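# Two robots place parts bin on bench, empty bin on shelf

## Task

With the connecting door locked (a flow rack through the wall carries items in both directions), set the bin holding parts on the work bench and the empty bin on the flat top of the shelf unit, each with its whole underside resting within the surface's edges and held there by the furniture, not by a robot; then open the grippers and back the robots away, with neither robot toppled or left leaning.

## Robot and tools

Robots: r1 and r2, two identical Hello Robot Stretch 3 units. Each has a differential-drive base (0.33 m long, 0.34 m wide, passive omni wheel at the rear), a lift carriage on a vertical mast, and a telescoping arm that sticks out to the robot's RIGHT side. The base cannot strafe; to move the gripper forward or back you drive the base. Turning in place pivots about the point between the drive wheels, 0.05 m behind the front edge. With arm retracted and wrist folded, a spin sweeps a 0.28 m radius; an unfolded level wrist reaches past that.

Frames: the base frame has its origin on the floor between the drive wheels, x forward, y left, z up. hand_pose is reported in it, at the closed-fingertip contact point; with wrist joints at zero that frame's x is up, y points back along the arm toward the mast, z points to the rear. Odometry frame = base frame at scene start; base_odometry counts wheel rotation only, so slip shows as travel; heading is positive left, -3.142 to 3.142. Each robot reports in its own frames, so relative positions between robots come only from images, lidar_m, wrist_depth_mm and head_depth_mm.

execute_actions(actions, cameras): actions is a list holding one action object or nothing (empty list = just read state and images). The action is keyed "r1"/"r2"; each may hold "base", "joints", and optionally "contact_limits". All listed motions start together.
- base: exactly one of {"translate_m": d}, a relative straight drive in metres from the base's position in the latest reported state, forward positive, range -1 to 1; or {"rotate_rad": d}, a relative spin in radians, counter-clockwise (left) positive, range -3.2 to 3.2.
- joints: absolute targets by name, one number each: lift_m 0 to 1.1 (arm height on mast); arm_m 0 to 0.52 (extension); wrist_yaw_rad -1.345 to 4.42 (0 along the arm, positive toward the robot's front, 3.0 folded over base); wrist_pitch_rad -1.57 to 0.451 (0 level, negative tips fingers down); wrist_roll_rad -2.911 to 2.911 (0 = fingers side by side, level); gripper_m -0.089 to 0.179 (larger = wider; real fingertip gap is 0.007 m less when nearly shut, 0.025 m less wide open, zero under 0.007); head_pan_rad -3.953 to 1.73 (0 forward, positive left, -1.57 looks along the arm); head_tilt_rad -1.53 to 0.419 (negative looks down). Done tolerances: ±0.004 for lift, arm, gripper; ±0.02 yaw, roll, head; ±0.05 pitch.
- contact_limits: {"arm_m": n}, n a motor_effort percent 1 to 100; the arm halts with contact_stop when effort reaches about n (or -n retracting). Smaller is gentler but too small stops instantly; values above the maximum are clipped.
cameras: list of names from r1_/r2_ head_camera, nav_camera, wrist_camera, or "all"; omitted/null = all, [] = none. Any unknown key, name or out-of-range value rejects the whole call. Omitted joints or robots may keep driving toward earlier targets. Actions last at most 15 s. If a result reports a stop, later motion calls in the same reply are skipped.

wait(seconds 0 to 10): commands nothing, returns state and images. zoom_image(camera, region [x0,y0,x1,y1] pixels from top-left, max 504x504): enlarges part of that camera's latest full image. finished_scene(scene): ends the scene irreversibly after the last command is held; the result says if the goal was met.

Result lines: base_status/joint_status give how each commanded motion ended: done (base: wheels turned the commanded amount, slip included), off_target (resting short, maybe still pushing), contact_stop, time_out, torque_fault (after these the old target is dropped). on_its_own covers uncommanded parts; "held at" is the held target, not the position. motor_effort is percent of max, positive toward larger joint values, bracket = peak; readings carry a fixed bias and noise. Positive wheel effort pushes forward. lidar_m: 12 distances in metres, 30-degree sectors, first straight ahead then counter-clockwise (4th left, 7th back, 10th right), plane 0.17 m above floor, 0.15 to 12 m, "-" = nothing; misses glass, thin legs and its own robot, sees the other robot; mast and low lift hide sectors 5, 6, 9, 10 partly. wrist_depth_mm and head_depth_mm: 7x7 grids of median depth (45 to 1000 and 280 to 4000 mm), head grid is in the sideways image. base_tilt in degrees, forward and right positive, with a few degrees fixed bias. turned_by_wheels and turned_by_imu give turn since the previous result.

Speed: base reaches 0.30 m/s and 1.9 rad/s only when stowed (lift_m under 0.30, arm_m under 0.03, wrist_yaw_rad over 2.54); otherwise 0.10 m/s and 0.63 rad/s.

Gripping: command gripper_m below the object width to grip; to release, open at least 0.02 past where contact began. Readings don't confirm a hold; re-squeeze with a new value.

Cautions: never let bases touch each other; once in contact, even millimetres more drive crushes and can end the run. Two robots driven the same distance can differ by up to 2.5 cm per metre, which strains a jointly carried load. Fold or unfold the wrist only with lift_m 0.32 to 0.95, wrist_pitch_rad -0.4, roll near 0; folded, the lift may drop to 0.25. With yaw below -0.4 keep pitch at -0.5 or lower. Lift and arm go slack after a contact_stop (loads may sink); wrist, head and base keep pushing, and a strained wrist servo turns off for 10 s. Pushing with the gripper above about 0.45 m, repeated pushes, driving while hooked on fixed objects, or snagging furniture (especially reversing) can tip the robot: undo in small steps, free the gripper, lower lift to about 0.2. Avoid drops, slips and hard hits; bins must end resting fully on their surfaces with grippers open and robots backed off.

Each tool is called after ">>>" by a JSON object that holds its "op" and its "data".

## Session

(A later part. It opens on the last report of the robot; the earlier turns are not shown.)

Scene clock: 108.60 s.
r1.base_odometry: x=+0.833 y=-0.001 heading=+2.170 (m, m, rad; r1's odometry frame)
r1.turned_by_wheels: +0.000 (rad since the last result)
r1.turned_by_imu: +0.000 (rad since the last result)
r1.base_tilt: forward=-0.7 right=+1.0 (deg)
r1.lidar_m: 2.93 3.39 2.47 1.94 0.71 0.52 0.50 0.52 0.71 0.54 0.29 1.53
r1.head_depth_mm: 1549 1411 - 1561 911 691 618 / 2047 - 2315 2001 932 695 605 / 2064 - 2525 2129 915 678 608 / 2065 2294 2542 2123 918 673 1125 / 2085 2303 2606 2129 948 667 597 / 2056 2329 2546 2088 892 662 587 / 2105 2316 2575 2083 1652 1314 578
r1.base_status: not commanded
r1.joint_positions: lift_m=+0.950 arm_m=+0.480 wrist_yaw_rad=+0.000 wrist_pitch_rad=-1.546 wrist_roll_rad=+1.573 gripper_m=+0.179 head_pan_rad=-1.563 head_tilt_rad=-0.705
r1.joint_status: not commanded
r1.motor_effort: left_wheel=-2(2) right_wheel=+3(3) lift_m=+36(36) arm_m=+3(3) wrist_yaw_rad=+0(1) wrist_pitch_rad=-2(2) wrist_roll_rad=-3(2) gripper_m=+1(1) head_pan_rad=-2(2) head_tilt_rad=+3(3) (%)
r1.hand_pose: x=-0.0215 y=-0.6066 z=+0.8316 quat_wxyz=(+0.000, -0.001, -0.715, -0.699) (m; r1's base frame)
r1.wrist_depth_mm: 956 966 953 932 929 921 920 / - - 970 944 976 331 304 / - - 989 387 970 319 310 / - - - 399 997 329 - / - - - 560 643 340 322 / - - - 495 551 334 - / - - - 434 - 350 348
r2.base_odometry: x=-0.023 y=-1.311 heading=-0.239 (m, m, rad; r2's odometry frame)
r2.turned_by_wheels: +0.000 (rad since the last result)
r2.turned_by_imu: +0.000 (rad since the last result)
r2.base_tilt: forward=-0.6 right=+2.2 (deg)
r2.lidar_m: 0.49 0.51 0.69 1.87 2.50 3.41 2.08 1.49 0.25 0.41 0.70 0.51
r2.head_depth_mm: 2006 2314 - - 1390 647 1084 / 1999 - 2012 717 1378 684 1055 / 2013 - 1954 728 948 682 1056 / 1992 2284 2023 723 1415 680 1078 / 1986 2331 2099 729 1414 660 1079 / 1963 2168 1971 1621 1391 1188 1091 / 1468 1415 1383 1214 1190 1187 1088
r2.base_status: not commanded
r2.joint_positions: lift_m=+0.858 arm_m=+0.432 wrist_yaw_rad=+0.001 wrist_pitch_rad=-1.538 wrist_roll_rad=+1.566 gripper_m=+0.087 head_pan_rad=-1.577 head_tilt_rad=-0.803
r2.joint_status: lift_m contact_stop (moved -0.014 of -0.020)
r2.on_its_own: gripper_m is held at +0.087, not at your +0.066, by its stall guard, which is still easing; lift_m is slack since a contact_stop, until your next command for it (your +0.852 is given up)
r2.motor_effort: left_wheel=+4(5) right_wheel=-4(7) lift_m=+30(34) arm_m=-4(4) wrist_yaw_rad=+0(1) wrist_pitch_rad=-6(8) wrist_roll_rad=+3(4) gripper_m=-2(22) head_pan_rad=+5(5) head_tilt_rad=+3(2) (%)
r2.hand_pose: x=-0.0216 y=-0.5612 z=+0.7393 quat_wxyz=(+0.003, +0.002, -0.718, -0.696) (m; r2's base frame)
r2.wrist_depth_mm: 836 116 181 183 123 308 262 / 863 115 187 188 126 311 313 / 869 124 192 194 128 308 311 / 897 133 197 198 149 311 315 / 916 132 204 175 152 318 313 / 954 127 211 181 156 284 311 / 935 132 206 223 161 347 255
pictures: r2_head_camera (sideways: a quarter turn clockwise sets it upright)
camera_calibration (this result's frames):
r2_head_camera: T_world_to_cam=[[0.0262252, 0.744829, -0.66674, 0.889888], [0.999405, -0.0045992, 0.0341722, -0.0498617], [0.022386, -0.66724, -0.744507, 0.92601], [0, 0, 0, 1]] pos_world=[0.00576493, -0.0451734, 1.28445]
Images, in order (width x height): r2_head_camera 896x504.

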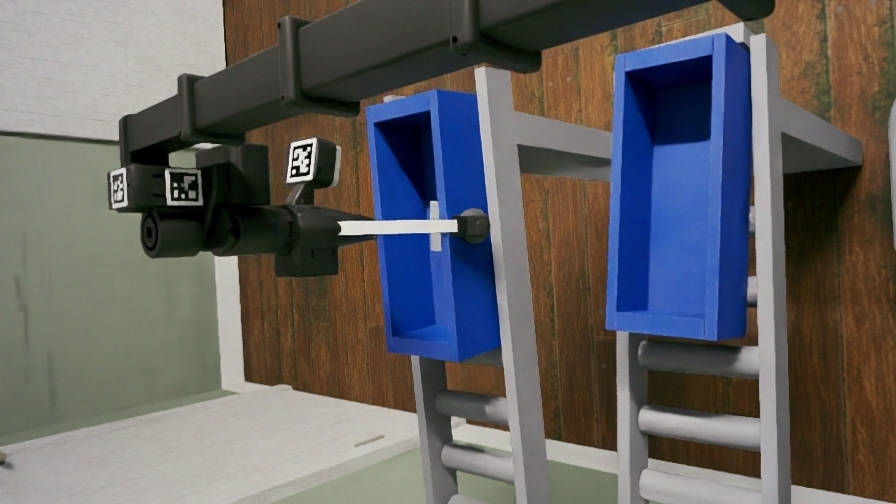

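It's inside (touching the near rail). Release.

>>> {"op": "execute_actions", "data": {"actions": [{"r2":{"joints":{"gripper_m":0.179,"arm_m":0.444,"lift_m":0.862}}}], "cameras": ["r2_head_camera"]}}

>>> {"op": "execute_actions", "data": {"actions": [{"r2":{"base":{"translate_m":-0.03},"joints":{"lift_m":0.93}}}], "cameras": []}}

>>> {"op": "execute_actions", "data": {"actions": [{"r2":{"joints":{"arm_m":0.185}}}], "cameras": ["r2_head_camera","r2_wrist_camera"]}}

Scene clock: 110.23 s.
r1.base_odometry: x=+0.833 y=-0.001 heading=+2.170 (m, m, rad; r1's odometry frame)
r1.turned_by_wheels: +0.000 (rad since the last result)
r1.turned_by_imu: +0.000 (rad since the last result)
r1.base_tilt: forward=-0.7 right=+1.0 (deg)
r1.lidar_m: 2.93 3.39 2.47 1.94 0.71 0.52 0.50 0.52 0.71 0.54 0.29 1.53
r1.head_depth_mm: 1552 1404 - 1560 907 693 620 / 2033 - 2312 2009 939 696 606 / 2059 - 2534 2137 914 679 610 / 2062 2326 2554 2135 916 674 1119 / 2060 2333 2595 2089 946 669 595 / 2079 2361 2535 2071 891 661 586 / 2083 2360 2558 2083 1660 1316 578
r1.base_status: not commanded
r1.joint_positions: lift_m=+0.950 arm_m=+0.480 wrist_yaw_rad=+0.000 wrist_pitch_rad=-1.546 wrist_roll_rad=+1.573 gripper_m=+0.179 head_pan_rad=-1.563 head_tilt_rad=-0.705
r1.joint_status: not commanded
r1.motor_effort: left_wheel=-2(2) right_wheel=+3(3) lift_m=+36(36) arm_m=+3(3) wrist_yaw_rad=+0(1) wrist_pitch_rad=-2(2) wrist_roll_rad=-2(2) gripper_m=+1(0) head_pan_rad=-2(2) head_tilt_rad=+3(3) (%)
r1.hand_pose: x=-0.0215 y=-0.6066 z=+0.8316 quat_wxyz=(+0.000, -0.001, -0.715, -0.699) (m; r1's base frame)
r1.wrist_depth_mm: 979 983 928 931 951 923 908 / 966 993 987 956 957 329 300 / - - 987 387 957 316 312 / - - - 398 981 333 - / - - - 566 650 344 321 / - - - 494 547 337 - / - - - 429 - 347 348
r2.base_odometry: x=-0.023 y=-1.311 heading=-0.239 (m, m, rad; r2's odometry frame)
r2.turned_by_wheels: +0.000 (rad since the last result)
r2.turned_by_imu: +0.000 (rad since the last result)
r2.base_tilt: forward=-0.7 right=+2.0 (deg)
r2.lidar_m: 0.49 0.51 0.69 1.88 2.50 3.41 2.07 1.49 0.25 0.41 0.70 0.51
r2.head_depth_mm: 2013 2297 - - 1392 649 1081 / 2011 - 1994 811 1360 683 1054 / 1966 - 1993 728 949 685 1062 / 2007 2358 1984 732 1410 677 1078 / 1998 2291 2123 731 1413 660 1074 / 1964 2155 1981 766 1396 1186 1085 / 1471 1422 1385 1215 1189 1179 1093
r2.base_status: not commanded
r2.joint_positions: lift_m=+0.862 arm_m=+0.444 wrist_yaw_rad=+0.001 wrist_pitch_rad=-1.541 wrist_roll_rad=+1.567 gripper_m=+0.179 head_pan_rad=-1.577 head_tilt_rad=-0.803
r2.joint_status: all done
r2.motor_effort: left_wheel=+2(4) right_wheel=-1(4) lift_m=+35(39) arm_m=+4(4) wrist_yaw_rad=+0(1) wrist_pitch_rad=-5(7) wrist_roll_rad=+2(3) gripper_m=+0(86) head_pan_rad=+5(5) head_tilt_rad=+2(2) (%)
r2.hand_pose: x=-0.0216 y=-0.5719 z=+0.7436 quat_wxyz=(+0.002, +0.002, -0.717, -0.697) (m; r2's base frame)
r2.wrist_depth_mm: 836 189 197 202 196 316 266 / 863 201 253 267 119 316 306 / 887 903 119 120 122 316 308 / 874 888 199 202 147 316 311 / 921 910 197 211 150 319 312 / 922 961 191 217 152 351 313 / - 928 187 193 179 353 268
pictures: r2_head_camera (sideways: a quarter turn clockwise sets it upright)
camera_calibration (this result's frames):
r2_head_camera: T_world_to_cam=[[0.0262249, 0.744829, -0.66674, 0.889889], [0.999405, -0.00459884, 0.0341722, -0.0498617], [0.0223862, -0.66724, -0.744507, 0.92601], [0, 0, 0, 1]] pos_world=[0.00576495, -0.0451734, 1.28445]
Images, in order (width x height): r2_head_camera 896x504.

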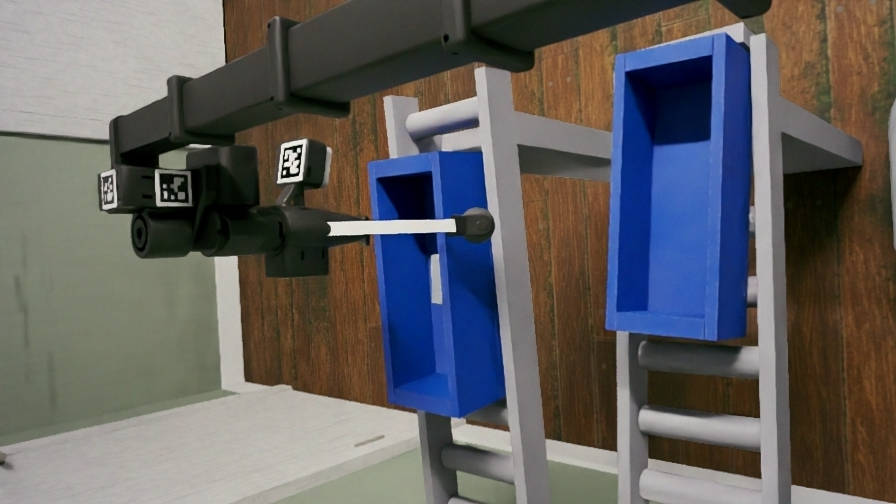

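Scene clock: 111.70 s.
r1.base_odometry: x=+0.833 y=-0.001 heading=+2.170 (m, m, rad; r1's odometry frame)
r1.turned_by_wheels: +0.000 (rad since the last result)
r1.turned_by_imu: +0.000 (rad since the last result)
r1.base_tilt: forward=-0.6 right=+1.0 (deg)
r1.lidar_m: 2.93 3.38 2.47 1.94 0.71 0.52 0.50 0.52 0.71 0.54 0.29 1.53
r1.head_depth_mm: 1546 1421 - 1561 908 691 619 / 2054 - 2308 2024 931 696 604 / 2074 - 2526 2151 909 678 608 / 2074 2330 2551 2131 918 672 1129 / 2065 2317 2575 2128 944 669 597 / 2096 2345 2549 2093 887 663 587 / 2091 2320 2550 2056 1656 1308 580
r1.base_status: not commanded
r1.joint_positions: lift_m=+0.950 arm_m=+0.480 wrist_yaw_rad=+0.000 wrist_pitch_rad=-1.546 wrist_roll_rad=+1.573 gripper_m=+0.179 head_pan_rad=-1.563 head_tilt_rad=-0.705
r1.joint_status: not commanded
r1.motor_effort: left_wheel=-2(2) right_wheel=+3(3) lift_m=+36(36) arm_m=+3(3) wrist_yaw_rad=+0(1) wrist_pitch_rad=-2(2) wrist_roll_rad=-3(3) gripper_m=+1(1) head_pan_rad=-2(2) head_tilt_rad=+4(3) (%)
r1.hand_pose: x=-0.0215 y=-0.6066 z=+0.8316 quat_wxyz=(+0.000, -0.001, -0.715, -0.699) (m; r1's base frame)
r1.wrist_depth_mm: 976 946 930 977 899 927 933 / 993 959 977 990 955 330 303 / - - 978 384 - 314 310 / - - - 404 969 333 - / - - - 550 652 340 320 / - - - 497 550 337 - / - - - 428 - 351 347
r2.base_odometry: x=-0.052 y=-1.304 heading=-0.239 (m, m, rad; r2's odometry frame)
r2.turned_by_wheels: +0.000 (rad since the last result)
r2.turned_by_imu: +0.000 (rad since the last result)
r2.base_tilt: forward=-0.7 right=+2.0 (deg)
r2.lidar_m: 0.52 0.54 0.74 1.99 2.51 3.41 2.05 1.46 0.24 0.29 0.74 0.54
r2.head_depth_mm: 1981 - 1938 1641 1415 1229 1089 / 1885 2324 2057 1640 1418 642 1073 / - - 2074 807 886 685 1035 / 1953 - 2037 827 1412 682 1077 / 2000 2299 2106 832 1411 675 1089 / 1972 2169 2018 843 1409 738 1085 / 1555 1516 1471 847 1272 747 1089
r2.base_status: done
r2.joint_positions: lift_m=+0.930 arm_m=+0.444 wrist_yaw_rad=+0.001 wrist_pitch_rad=-1.541 wrist_roll_rad=+1.567 gripper_m=+0.179 head_pan_rad=-1.577 head_tilt_rad=-0.803
r2.joint_status: all done
r2.motor_effort: left_wheel=+2(3) right_wheel=-1(6) lift_m=+35(35) arm_m=+4(4) wrist_yaw_rad=-1(0) wrist_pitch_rad=-5(5) wrist_roll_rad=+2(3) gripper_m=+0(0) head_pan_rad=+5(5) head_tilt_rad=+2(1) (%)
r2.hand_pose: x=-0.0216 y=-0.5719 z=+0.8117 quat_wxyz=(+0.002, +0.002, -0.717, -0.697) (m; r2's base frame)
r2.wrist_depth_mm: 903 922 928 944 943 944 946 / 912 923 262 271 388 360 340 / 951 947 290 340 387 386 366 / 938 976 280 290 431 393 374 / 975 - 300 304 406 392 375 / 992 - - - - 394 354 / - - 314 904 913 424 439
pictures: none
No camera images: the call's "cameras" was empty. Leave "cameras" out to get every camera's image.

Scene clock: 114.83 s.
r1.base_odometry: x=+0.833 y=-0.001 heading=+2.170 (m, m, rad; r1's odometry frame)
r1.turned_by_wheels: +0.000 (rad since the last result)
r1.turned_by_imu: -0.001 (rad since the last result)
r1.base_tilt: forward=-0.7 right=+1.0 (deg)
r1.lidar_m: 2.93 3.36 2.47 1.94 0.71 0.52 0.50 0.52 0.71 0.54 0.29 1.53
r1.head_depth_mm: 1549 1421 - 1563 910 691 619 / 2036 - 2309 2009 931 695 604 / 2061 - 2519 2142 818 677 608 / 2075 2319 2558 2127 815 673 1131 / 2069 2337 2590 2104 822 668 596 / 2075 2343 2580 2077 823 664 587 / 2089 2307 2584 2062 1652 1311 580
r1.base_status: not commanded
r1.joint_positions: lift_m=+0.950 arm_m=+0.480 wrist_yaw_rad=+0.000 wrist_pitch_rad=-1.546 wrist_roll_rad=+1.573 gripper_m=+0.179 head_pan_rad=-1.563 head_tilt_rad=-0.705
r1.joint_status: not commanded
r1.motor_effort: left_wheel=-2(2) right_wheel=+3(3) lift_m=+37(36) arm_m=+3(3) wrist_yaw_rad=+1(1) wrist_pitch_rad=-2(2) wrist_roll_rad=-3(2) gripper_m=+1(1) head_pan_rad=-2(2) head_tilt_rad=+4(3) (%)
r1.hand_pose: x=-0.0215 y=-0.6066 z=+0.8316 quat_wxyz=(+0.000, -0.001, -0.715, -0.699) (m; r1's base frame)
r1.wrist_depth_mm: 993 959 953 939 939 886 921 / 992 - 978 359 997 330 304 / - - - 365 956 315 308 / - - - 377 956 333 - / - - - 391 626 341 324 / - - - 412 559 337 - / - - - 401 - 352 347
r2.base_odometry: x=-0.052 y=-1.304 heading=-0.239 (m, m, rad; r2's odometry frame)
r2.turned_by_wheels: +0.000 (rad since the last result)
r2.turned_by_imu: +0.000 (rad since the last result)
r2.base_tilt: forward=-0.5 right=+2.1 (deg)
r2.lidar_m: 0.52 0.54 0.74 1.99 2.50 3.42 2.04 1.46 0.24 0.29 0.75 0.54
r2.head_depth_mm: 2011 2191 - 1646 1423 1225 1089 / 1993 - - - 1432 642 1068 / 2009 2215 - 752 849 639 1036 / 2015 2293 2067 - 1409 679 1077 / 2010 2316 2082 837 1406 679 1077 / 1988 2197 2033 843 1392 739 1087 / 1564 1510 1475 861 1261 748 1087
r2.base_status: not commanded
r2.joint_positions: lift_m=+0.930 arm_m=+0.185 wrist_yaw_rad=+0.001 wrist_pitch_rad=-1.542 wrist_roll_rad=+1.567 gripper_m=+0.179 head_pan_rad=-1.577 head_tilt_rad=-0.803
r2.joint_status: all done
r2.motor_effort: left_wheel=+1(2) right_wheel=-1(1) lift_m=+35(35) arm_m=-3(3) wrist_yaw_rad=+0(0) wrist_pitch_rad=-4(5) wrist_roll_rad=+3(2) gripper_m=+0(0) head_pan_rad=+5(4) head_tilt_rad=+2(2) (%)
r2.hand_pose: x=-0.0216 y=-0.3133 z=+0.8117 quat_wxyz=(+0.002, +0.002, -0.717, -0.697) (m; r2's base frame)
r2.wrist_depth_mm: 888 915 927 921 954 942 953 / 254 915 404 343 - 967 981 / 269 379 390 391 - 989 - / 278 958 978 395 - - - / 971 988 973 400 - - - / 983 - - 403 - - - / - 955 966 328 957 953 933
pictures: r2_head_camera (sideways: a quarter turn clockwise sets it upright), r2_wrist_camera
camera_calibration (this result's frames):
r2_head_camera: T_world_to_cam=[[0.0262249, 0.744829, -0.66674, 0.889888], [0.999405, -0.00459884, 0.0341722, -0.0498617], [0.0223862, -0.66724, -0.744507, 0.92601], [0, 0, 0, 1]] pos_world=[0.00576495, -0.0451734, 1.28445]
r2_wrist_camera: T_world_to_cam=[[0.025711, 0.999457, 0.0206224, 0.289057], [0.987579, -0.0285933, 0.154497, -0.0701375], [0.155003, 0.016394, -0.987778, 0.979355], [0, 0, 0, 1]] pos_world=[-0.0899682, -0.306961, 0.972261]
Images, in order (width x height): r2_head_camera 896x504, r2_wrist_camera 644x364.

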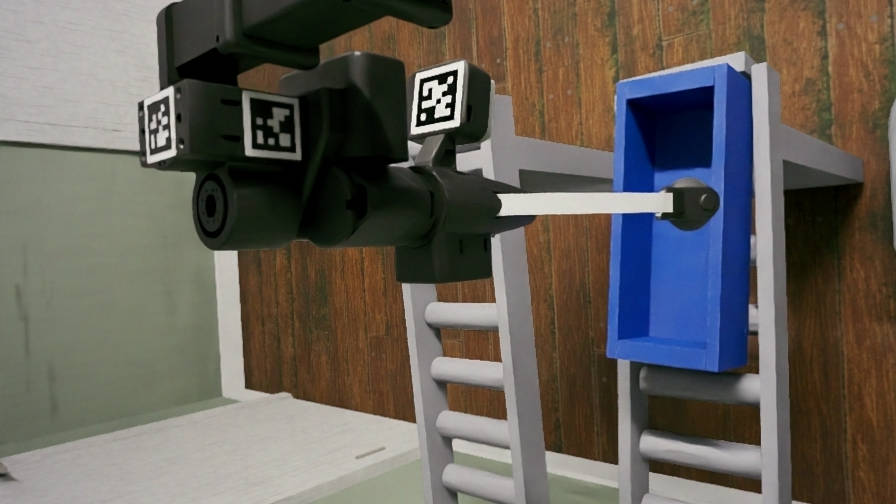

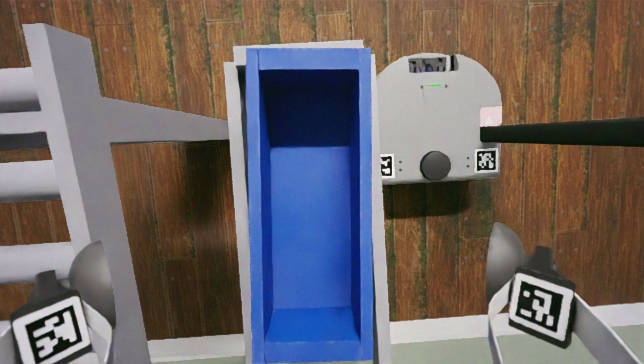

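>>> {"op": "execute_actions", "data": {"actions": [{"r1":{"base":{"translate_m":0.04},"joints":{"lift_m":0.81}},"r2":{"joints":{"lift_m":0.755,"arm_m":0.183}}}], "cameras": ["r1_wrist_camera","r2_wrist_camera"]}}

Scene clock: 117.37 s.
r1.base_odometry: x=+0.811 y=+0.032 heading=+2.169 (m, m, rad; r1's odometry frame)
r1.turned_by_wheels: +0.000 (rad since the last result)
r1.turned_by_imu: -0.001 (rad since the last result)
r1.base_tilt: forward=-0.7 right=+0.9 (deg)
r1.lidar_m: 2.89 3.39 2.47 2.10 0.77 0.56 0.54 0.56 0.76 0.31 0.28 1.49
r1.head_depth_mm: 1668 1623 1571 1496 908 - - / 2068 2263 2146 - 863 753 596 / 2072 2325 2483 2010 814 678 606 / 2075 2322 2543 2030 819 683 1122 / 2094 2331 2590 2105 822 664 582 / 2079 2340 2552 2076 1518 663 575 / 2104 2349 2591 2078 1660 1377 1153
r1.base_status: done
r1.joint_positions: lift_m=+0.810 arm_m=+0.480 wrist_yaw_rad=+0.000 wrist_pitch_rad=-1.546 wrist_roll_rad=+1.573 gripper_m=+0.179 head_pan_rad=-1.563 head_tilt_rad=-0.705
r1.joint_status: all done
r1.motor_effort: left_wheel=-2(2) right_wheel=+3(9) lift_m=+21(31) arm_m=+3(3) wrist_yaw_rad=+1(0) wrist_pitch_rad=-2(2) wrist_roll_rad=-3(3) gripper_m=+1(1) head_pan_rad=-2(2) head_tilt_rad=+3(3) (%)
r1.hand_pose: x=-0.0215 y=-0.6066 z=+0.6923 quat_wxyz=(+0.000, -0.001, -0.715, -0.699) (m; r1's base frame)
r1.wrist_depth_mm: 836 806 149 164 137 793 788 / 850 852 190 219 186 816 - / 874 890 194 227 180 867 189 / 905 885 200 236 211 867 193 / 978 901 207 245 203 546 480 / - 970 214 227 241 372 188 / - 980 220 269 258 329 243
r2.base_odometry: x=-0.052 y=-1.304 heading=-0.239 (m, m, rad; r2's odometry frame)
r2.turned_by_wheels: +0.000 (rad since the last result)
r2.turned_by_imu: +0.000 (rad since the last result)
r2.base_tilt: forward=-0.5 right=+1.9 (deg)
r2.lidar_m: 0.52 0.54 0.74 1.99 2.50 3.43 2.05 1.46 0.24 0.29 0.75 0.54
r2.head_depth_mm: 2019 2344 2053 1712 - - - / 2008 2327 2049 1772 - 640 1070 / 2019 2312 2056 819 - 687 1046 / 2026 2315 2074 827 745 682 1080 / 1994 2317 2112 837 1415 677 1081 / 1971 2190 2050 842 1389 736 1085 / 1574 1505 1467 863 1258 749 1090
r2.base_status: not commanded
r2.joint_positions: lift_m=+0.755 arm_m=+0.183 wrist_yaw_rad=+0.001 wrist_pitch_rad=-1.542 wrist_roll_rad=+1.567 gripper_m=+0.179 head_pan_rad=-1.577 head_tilt_rad=-0.803
r2.joint_status: all done
r2.motor_effort: left_wheel=+2(2) right_wheel=-1(1) lift_m=+24(29) arm_m=-3(2) wrist_yaw_rad=-1(1) wrist_pitch_rad=-4(4) wrist_roll_rad=+2(2) gripper_m=+0(0) head_pan_rad=+5(4) head_tilt_rad=+3(3) (%)
r2.hand_pose: x=-0.0216 y=-0.3112 z=+0.6371 quat_wxyz=(+0.002, +0.002, -0.717, -0.697) (m; r2's base frame)
r2.wrist_depth_mm: 730 731 164 178 155 766 790 / 763 759 205 219 154 - 805 / 255 308 203 218 155 - 810 / 795 769 201 221 167 849 835 / 802 795 200 223 169 862 854 / 796 814 198 225 169 881 852 / - 848 197 225 170 863 892
pictures: r1_wrist_camera, r2_wrist_camera
camera_calibration (this result's frames):
r1_wrist_camera: T_world_to_cam=[[-0.0347975, 0.998176, -0.0493316, 0.638436], [0.982995, 0.0430903, 0.178506, -0.0464757], [0.180306, -0.0422812, -0.982701, 0.824304], [0, 0, 0, 1]] pos_world=[-0.0807258, -0.600416, 0.849836]
r2_wrist_camera: T_world_to_cam=[[0.0257109, 0.999455, 0.020726, 0.290561], [0.987579, -0.0286092, 0.154494, -0.0431106], [0.155002, 0.0164964, -0.987776, 0.806908], [0, 0, 0, 1]] pos_world=[-0.0899682, -0.304947, 0.797683]
Images, in order (width x height): r1_wrist_camera 644x364, r2_wrist_camera 644x364.

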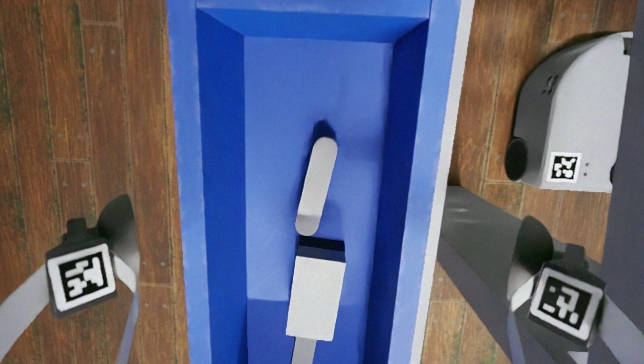

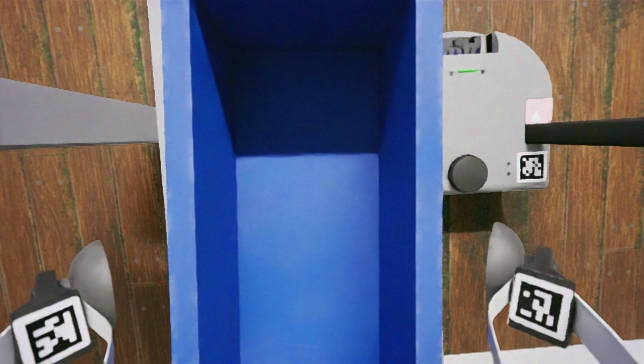

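>>> {"op": "execute_actions", "data": {"actions": [{"r1":{"base":{"translate_m":0.015},"joints":{"arm_m":0.491}},"r2":{"joints":{"lift_m":0.747,"arm_m":0.181}}}], "cameras": []}}

>>> {"op": "execute_actions", "data": {"actions": [{"r1":{"joints":{"lift_m":0.772}},"r2":{"joints":{"gripper_m":0.07}}}], "cameras": ["r1_wrist_camera","r1_head_camera"]}}

Scene clock: 118.47 s.
r1.base_odometry: x=+0.802 y=+0.044 heading=+2.169 (m, m, rad; r1's odometry frame)
r1.turned_by_wheels: +0.000 (rad since the last result)
r1.turned_by_imu: +0.000 (rad since the last result)
r1.base_tilt: forward=-0.7 right=+1.0 (deg)
r1.lidar_m: 2.88 3.38 2.47 2.15 0.79 0.57 0.55 0.57 0.79 0.28 0.28 1.48
r1.head_depth_mm: 1703 1666 1610 1516 906 - - / 2055 2270 2196 - 810 756 596 / 2064 2298 - 2046 814 678 1130 / 2064 2322 2549 2037 820 683 1120 / 2043 2324 2560 2085 821 664 579 / 2074 2349 2591 2103 1607 663 586 / 2065 2346 2561 2083 1649 1375 1174
r1.base_status: done
r1.joint_positions: lift_m=+0.810 arm_m=+0.491 wrist_yaw_rad=+0.000 wrist_pitch_rad=-1.546 wrist_roll_rad=+1.573 gripper_m=+0.179 head_pan_rad=-1.563 head_tilt_rad=-0.705
r1.joint_status: all done
r1.motor_effort: left_wheel=-1(3) right_wheel=+3(9) lift_m=+21(21) arm_m=+2(4) wrist_yaw_rad=+0(0) wrist_pitch_rad=-2(2) wrist_roll_rad=-3(2) gripper_m=+1(1) head_pan_rad=-2(2) head_tilt_rad=+2(3) (%)
r1.hand_pose: x=-0.0215 y=-0.6176 z=+0.6923 quat_wxyz=(+0.000, -0.001, -0.715, -0.699) (m; r1's base frame)
r1.wrist_depth_mm: 811 810 169 213 181 794 783 / 840 855 174 219 204 811 - / 859 867 180 229 196 832 - / 906 872 187 237 191 841 850 / 944 963 231 245 215 505 863 / - 970 241 228 209 360 200 / - - 251 274 238 951 233
r2.base_odometry: x=-0.052 y=-1.304 heading=-0.239 (m, m, rad; r2's odometry frame)
r2.turned_by_wheels: +0.000 (rad since the last result)
r2.turned_by_imu: +0.000 (rad since the last result)
r2.base_tilt: forward=-0.8 right=+2.1 (deg)
r2.lidar_m: 0.52 0.54 0.73 1.99 2.50 3.41 2.05 1.46 0.24 0.29 0.74 0.54
r2.head_depth_mm: 2028 2314 2043 1697 1456 - - / 2026 2322 2056 1768 - 643 1065 / 2000 2328 2040 823 - 687 1040 / 2015 2314 2066 826 746 680 1079 / 2016 2316 2078 839 1417 677 1089 / 1965 2188 2015 840 1390 740 1083 / 1552 1510 1460 864 1263 748 1090
r2.base_status: not commanded
r2.joint_positions: lift_m=+0.747 arm_m=+0.181 wrist_yaw_rad=+0.001 wrist_pitch_rad=-1.542 wrist_roll_rad=+1.567 gripper_m=+0.179 head_pan_rad=-1.577 head_tilt_rad=-0.803
r2.joint_status: all done
r2.motor_effort: left_wheel=+2(2) right_wheel=-1(1) lift_m=+25(22) arm_m=-4(4) wrist_yaw_rad=+0(0) wrist_pitch_rad=-4(4) wrist_roll_rad=+2(2) gripper_m=+1(0) head_pan_rad=+5(5) head_tilt_rad=+2(3) (%)
r2.hand_pose: x=-0.0216 y=-0.3092 z=+0.6291 quat_wxyz=(+0.002, +0.002, -0.717, -0.697) (m; r2's base frame)
r2.wrist_depth_mm: 734 720 163 175 154 762 777 / 739 744 208 209 147 - 783 / 259 292 209 211 148 - 794 / 787 806 209 214 159 818 840 / 801 779 208 215 160 858 856 / 814 802 205 216 161 865 860 / - 821 205 218 164 856 879
pictures: none
No camera images: the call's "cameras" was empty. Leave "cameras" out to get every camera's image.

Scene clock: 120.03 s.
r1.base_odometry: x=+0.802 y=+0.044 heading=+2.169 (m, m, rad; r1's odometry frame)
r1.turned_by_wheels: +0.000 (rad since the last result)
r1.turned_by_imu: +0.000 (rad since the last result)
r1.base_tilt: forward=-0.7 right=+1.0 (deg)
r1.lidar_m: 2.87 3.41 2.46 2.15 0.79 0.57 0.55 0.58 0.79 0.28 0.28 1.48
r1.head_depth_mm: 1714 1664 1607 1566 915 - - / 2062 2280 2359 1984 - 809 596 / 2040 2311 2522 1989 815 676 1122 / 2086 2316 2579 2075 817 683 1128 / 2070 2340 2606 2106 821 662 580 / 2082 2328 2538 2097 1605 665 587 / 2086 2301 2537 2067 1650 1374 1174
r1.base_status: not commanded
r1.joint_positions: lift_m=+0.772 arm_m=+0.491 wrist_yaw_rad=+0.000 wrist_pitch_rad=-1.546 wrist_roll_rad=+1.573 gripper_m=+0.179 head_pan_rad=-1.563 head_tilt_rad=-0.705
r1.joint_status: all done
r1.motor_effort: left_wheel=-2(1) right_wheel=+2(2) lift_m=+21(21) arm_m=+3(3) wrist_yaw_rad=-1(0) wrist_pitch_rad=-2(2) wrist_roll_rad=-3(3) gripper_m=+1(1) head_pan_rad=-2(2) head_tilt_rad=+3(3) (%)
r1.hand_pose: x=-0.0215 y=-0.6176 z=+0.6543 quat_wxyz=(+0.000, -0.001, -0.715, -0.699) (m; r1's base frame)
r1.wrist_depth_mm: 765 806 149 178 174 105 751 / 812 782 152 184 179 112 - / 853 841 157 190 187 111 - / 844 872 160 198 191 118 - / 881 854 166 205 184 122 854 / - 917 171 182 178 305 337 / 947 982 176 194 173 896 240
r2.base_odometry: x=-0.052 y=-1.304 heading=-0.239 (m, m, rad; r2's odometry frame)
r2.turned_by_wheels: +0.000 (rad since the last result)
r2.turned_by_imu: +0.000 (rad since the last result)
r2.base_tilt: forward=-0.8 right=+2.0 (deg)
r2.lidar_m: 0.52 0.54 0.74 1.98 2.51 3.43 2.04 1.46 0.24 0.29 0.75 0.54
r2.head_depth_mm: 2008 2329 2030 1697 1458 - - / 2000 2308 2051 1765 - 645 1073 / 2029 2331 2061 824 - 684 1033 / 2028 2318 2067 824 746 679 1079 / 2008 2326 2114 837 1415 677 1081 / 1992 2205 2018 844 1386 736 1088 / 1560 1510 1470 865 1261 748 1088
r2.base_status: not commanded
r2.joint_positions: lift_m=+0.747 arm_m=+0.181 wrist_yaw_rad=+0.001 wrist_pitch_rad=-1.542 wrist_roll_rad=+1.567 gripper_m=+0.071 head_pan_rad=-1.577 head_tilt_rad=-0.803
r2.joint_status: all done
r2.motor_effort: left_wheel=+2(2) right_wheel=-1(1) lift_m=+26(26) arm_m=-4(4) wrist_yaw_rad=-1(0) wrist_pitch_rad=-4(4) wrist_roll_rad=+2(2) gripper_m=-25(98) head_pan_rad=+5(5) head_tilt_rad=+3(2) (%)
r2.hand_pose: x=-0.0216 y=-0.3092 z=+0.6290 quat_wxyz=(+0.002, +0.002, -0.717, -0.697) (m; r2's base frame)
r2.wrist_depth_mm: 748 728 162 175 154 750 799 / 751 739 203 206 148 - 797 / 258 290 204 206 149 - 805 / 781 760 207 209 160 820 821 / 800 794 209 211 162 830 851 / 804 130 205 213 163 856 874 / 826 131 203 215 165 854 885
pictures: r1_head_camera (sideways: a quarter turn clockwise sets it upright), r1_wrist_camera
camera_calibration (this result's frames):
r1_head_camera: T_world_to_cam=[[-0.0517017, 0.643243, -0.763914, 1.01224], [0.998432, 0.0168436, -0.0533909, 0.0643032], [-0.0214763, -0.765476, -0.643105, 0.796825], [0, 0, 0, 1]] pos_world=[0.00524496, -0.0422475, 1.28914]
r1_wrist_camera: T_world_to_cam=[[-0.0347973, 0.998176, -0.0493316, 0.647541], [0.982995, 0.0430901, 0.178506, -0.0392198], [0.180306, -0.0422812, -0.982701, 0.786504], [0, 0, 0, 1]] pos_world=[-0.0807258, -0.611416, 0.811843]
Images, in order (width x height): r1_head_camera 896x504, r1_wrist_camera 644x364.

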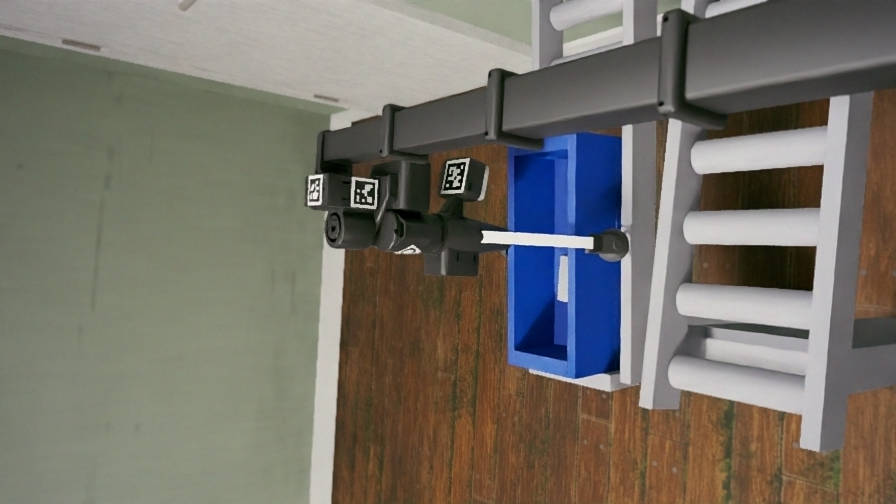

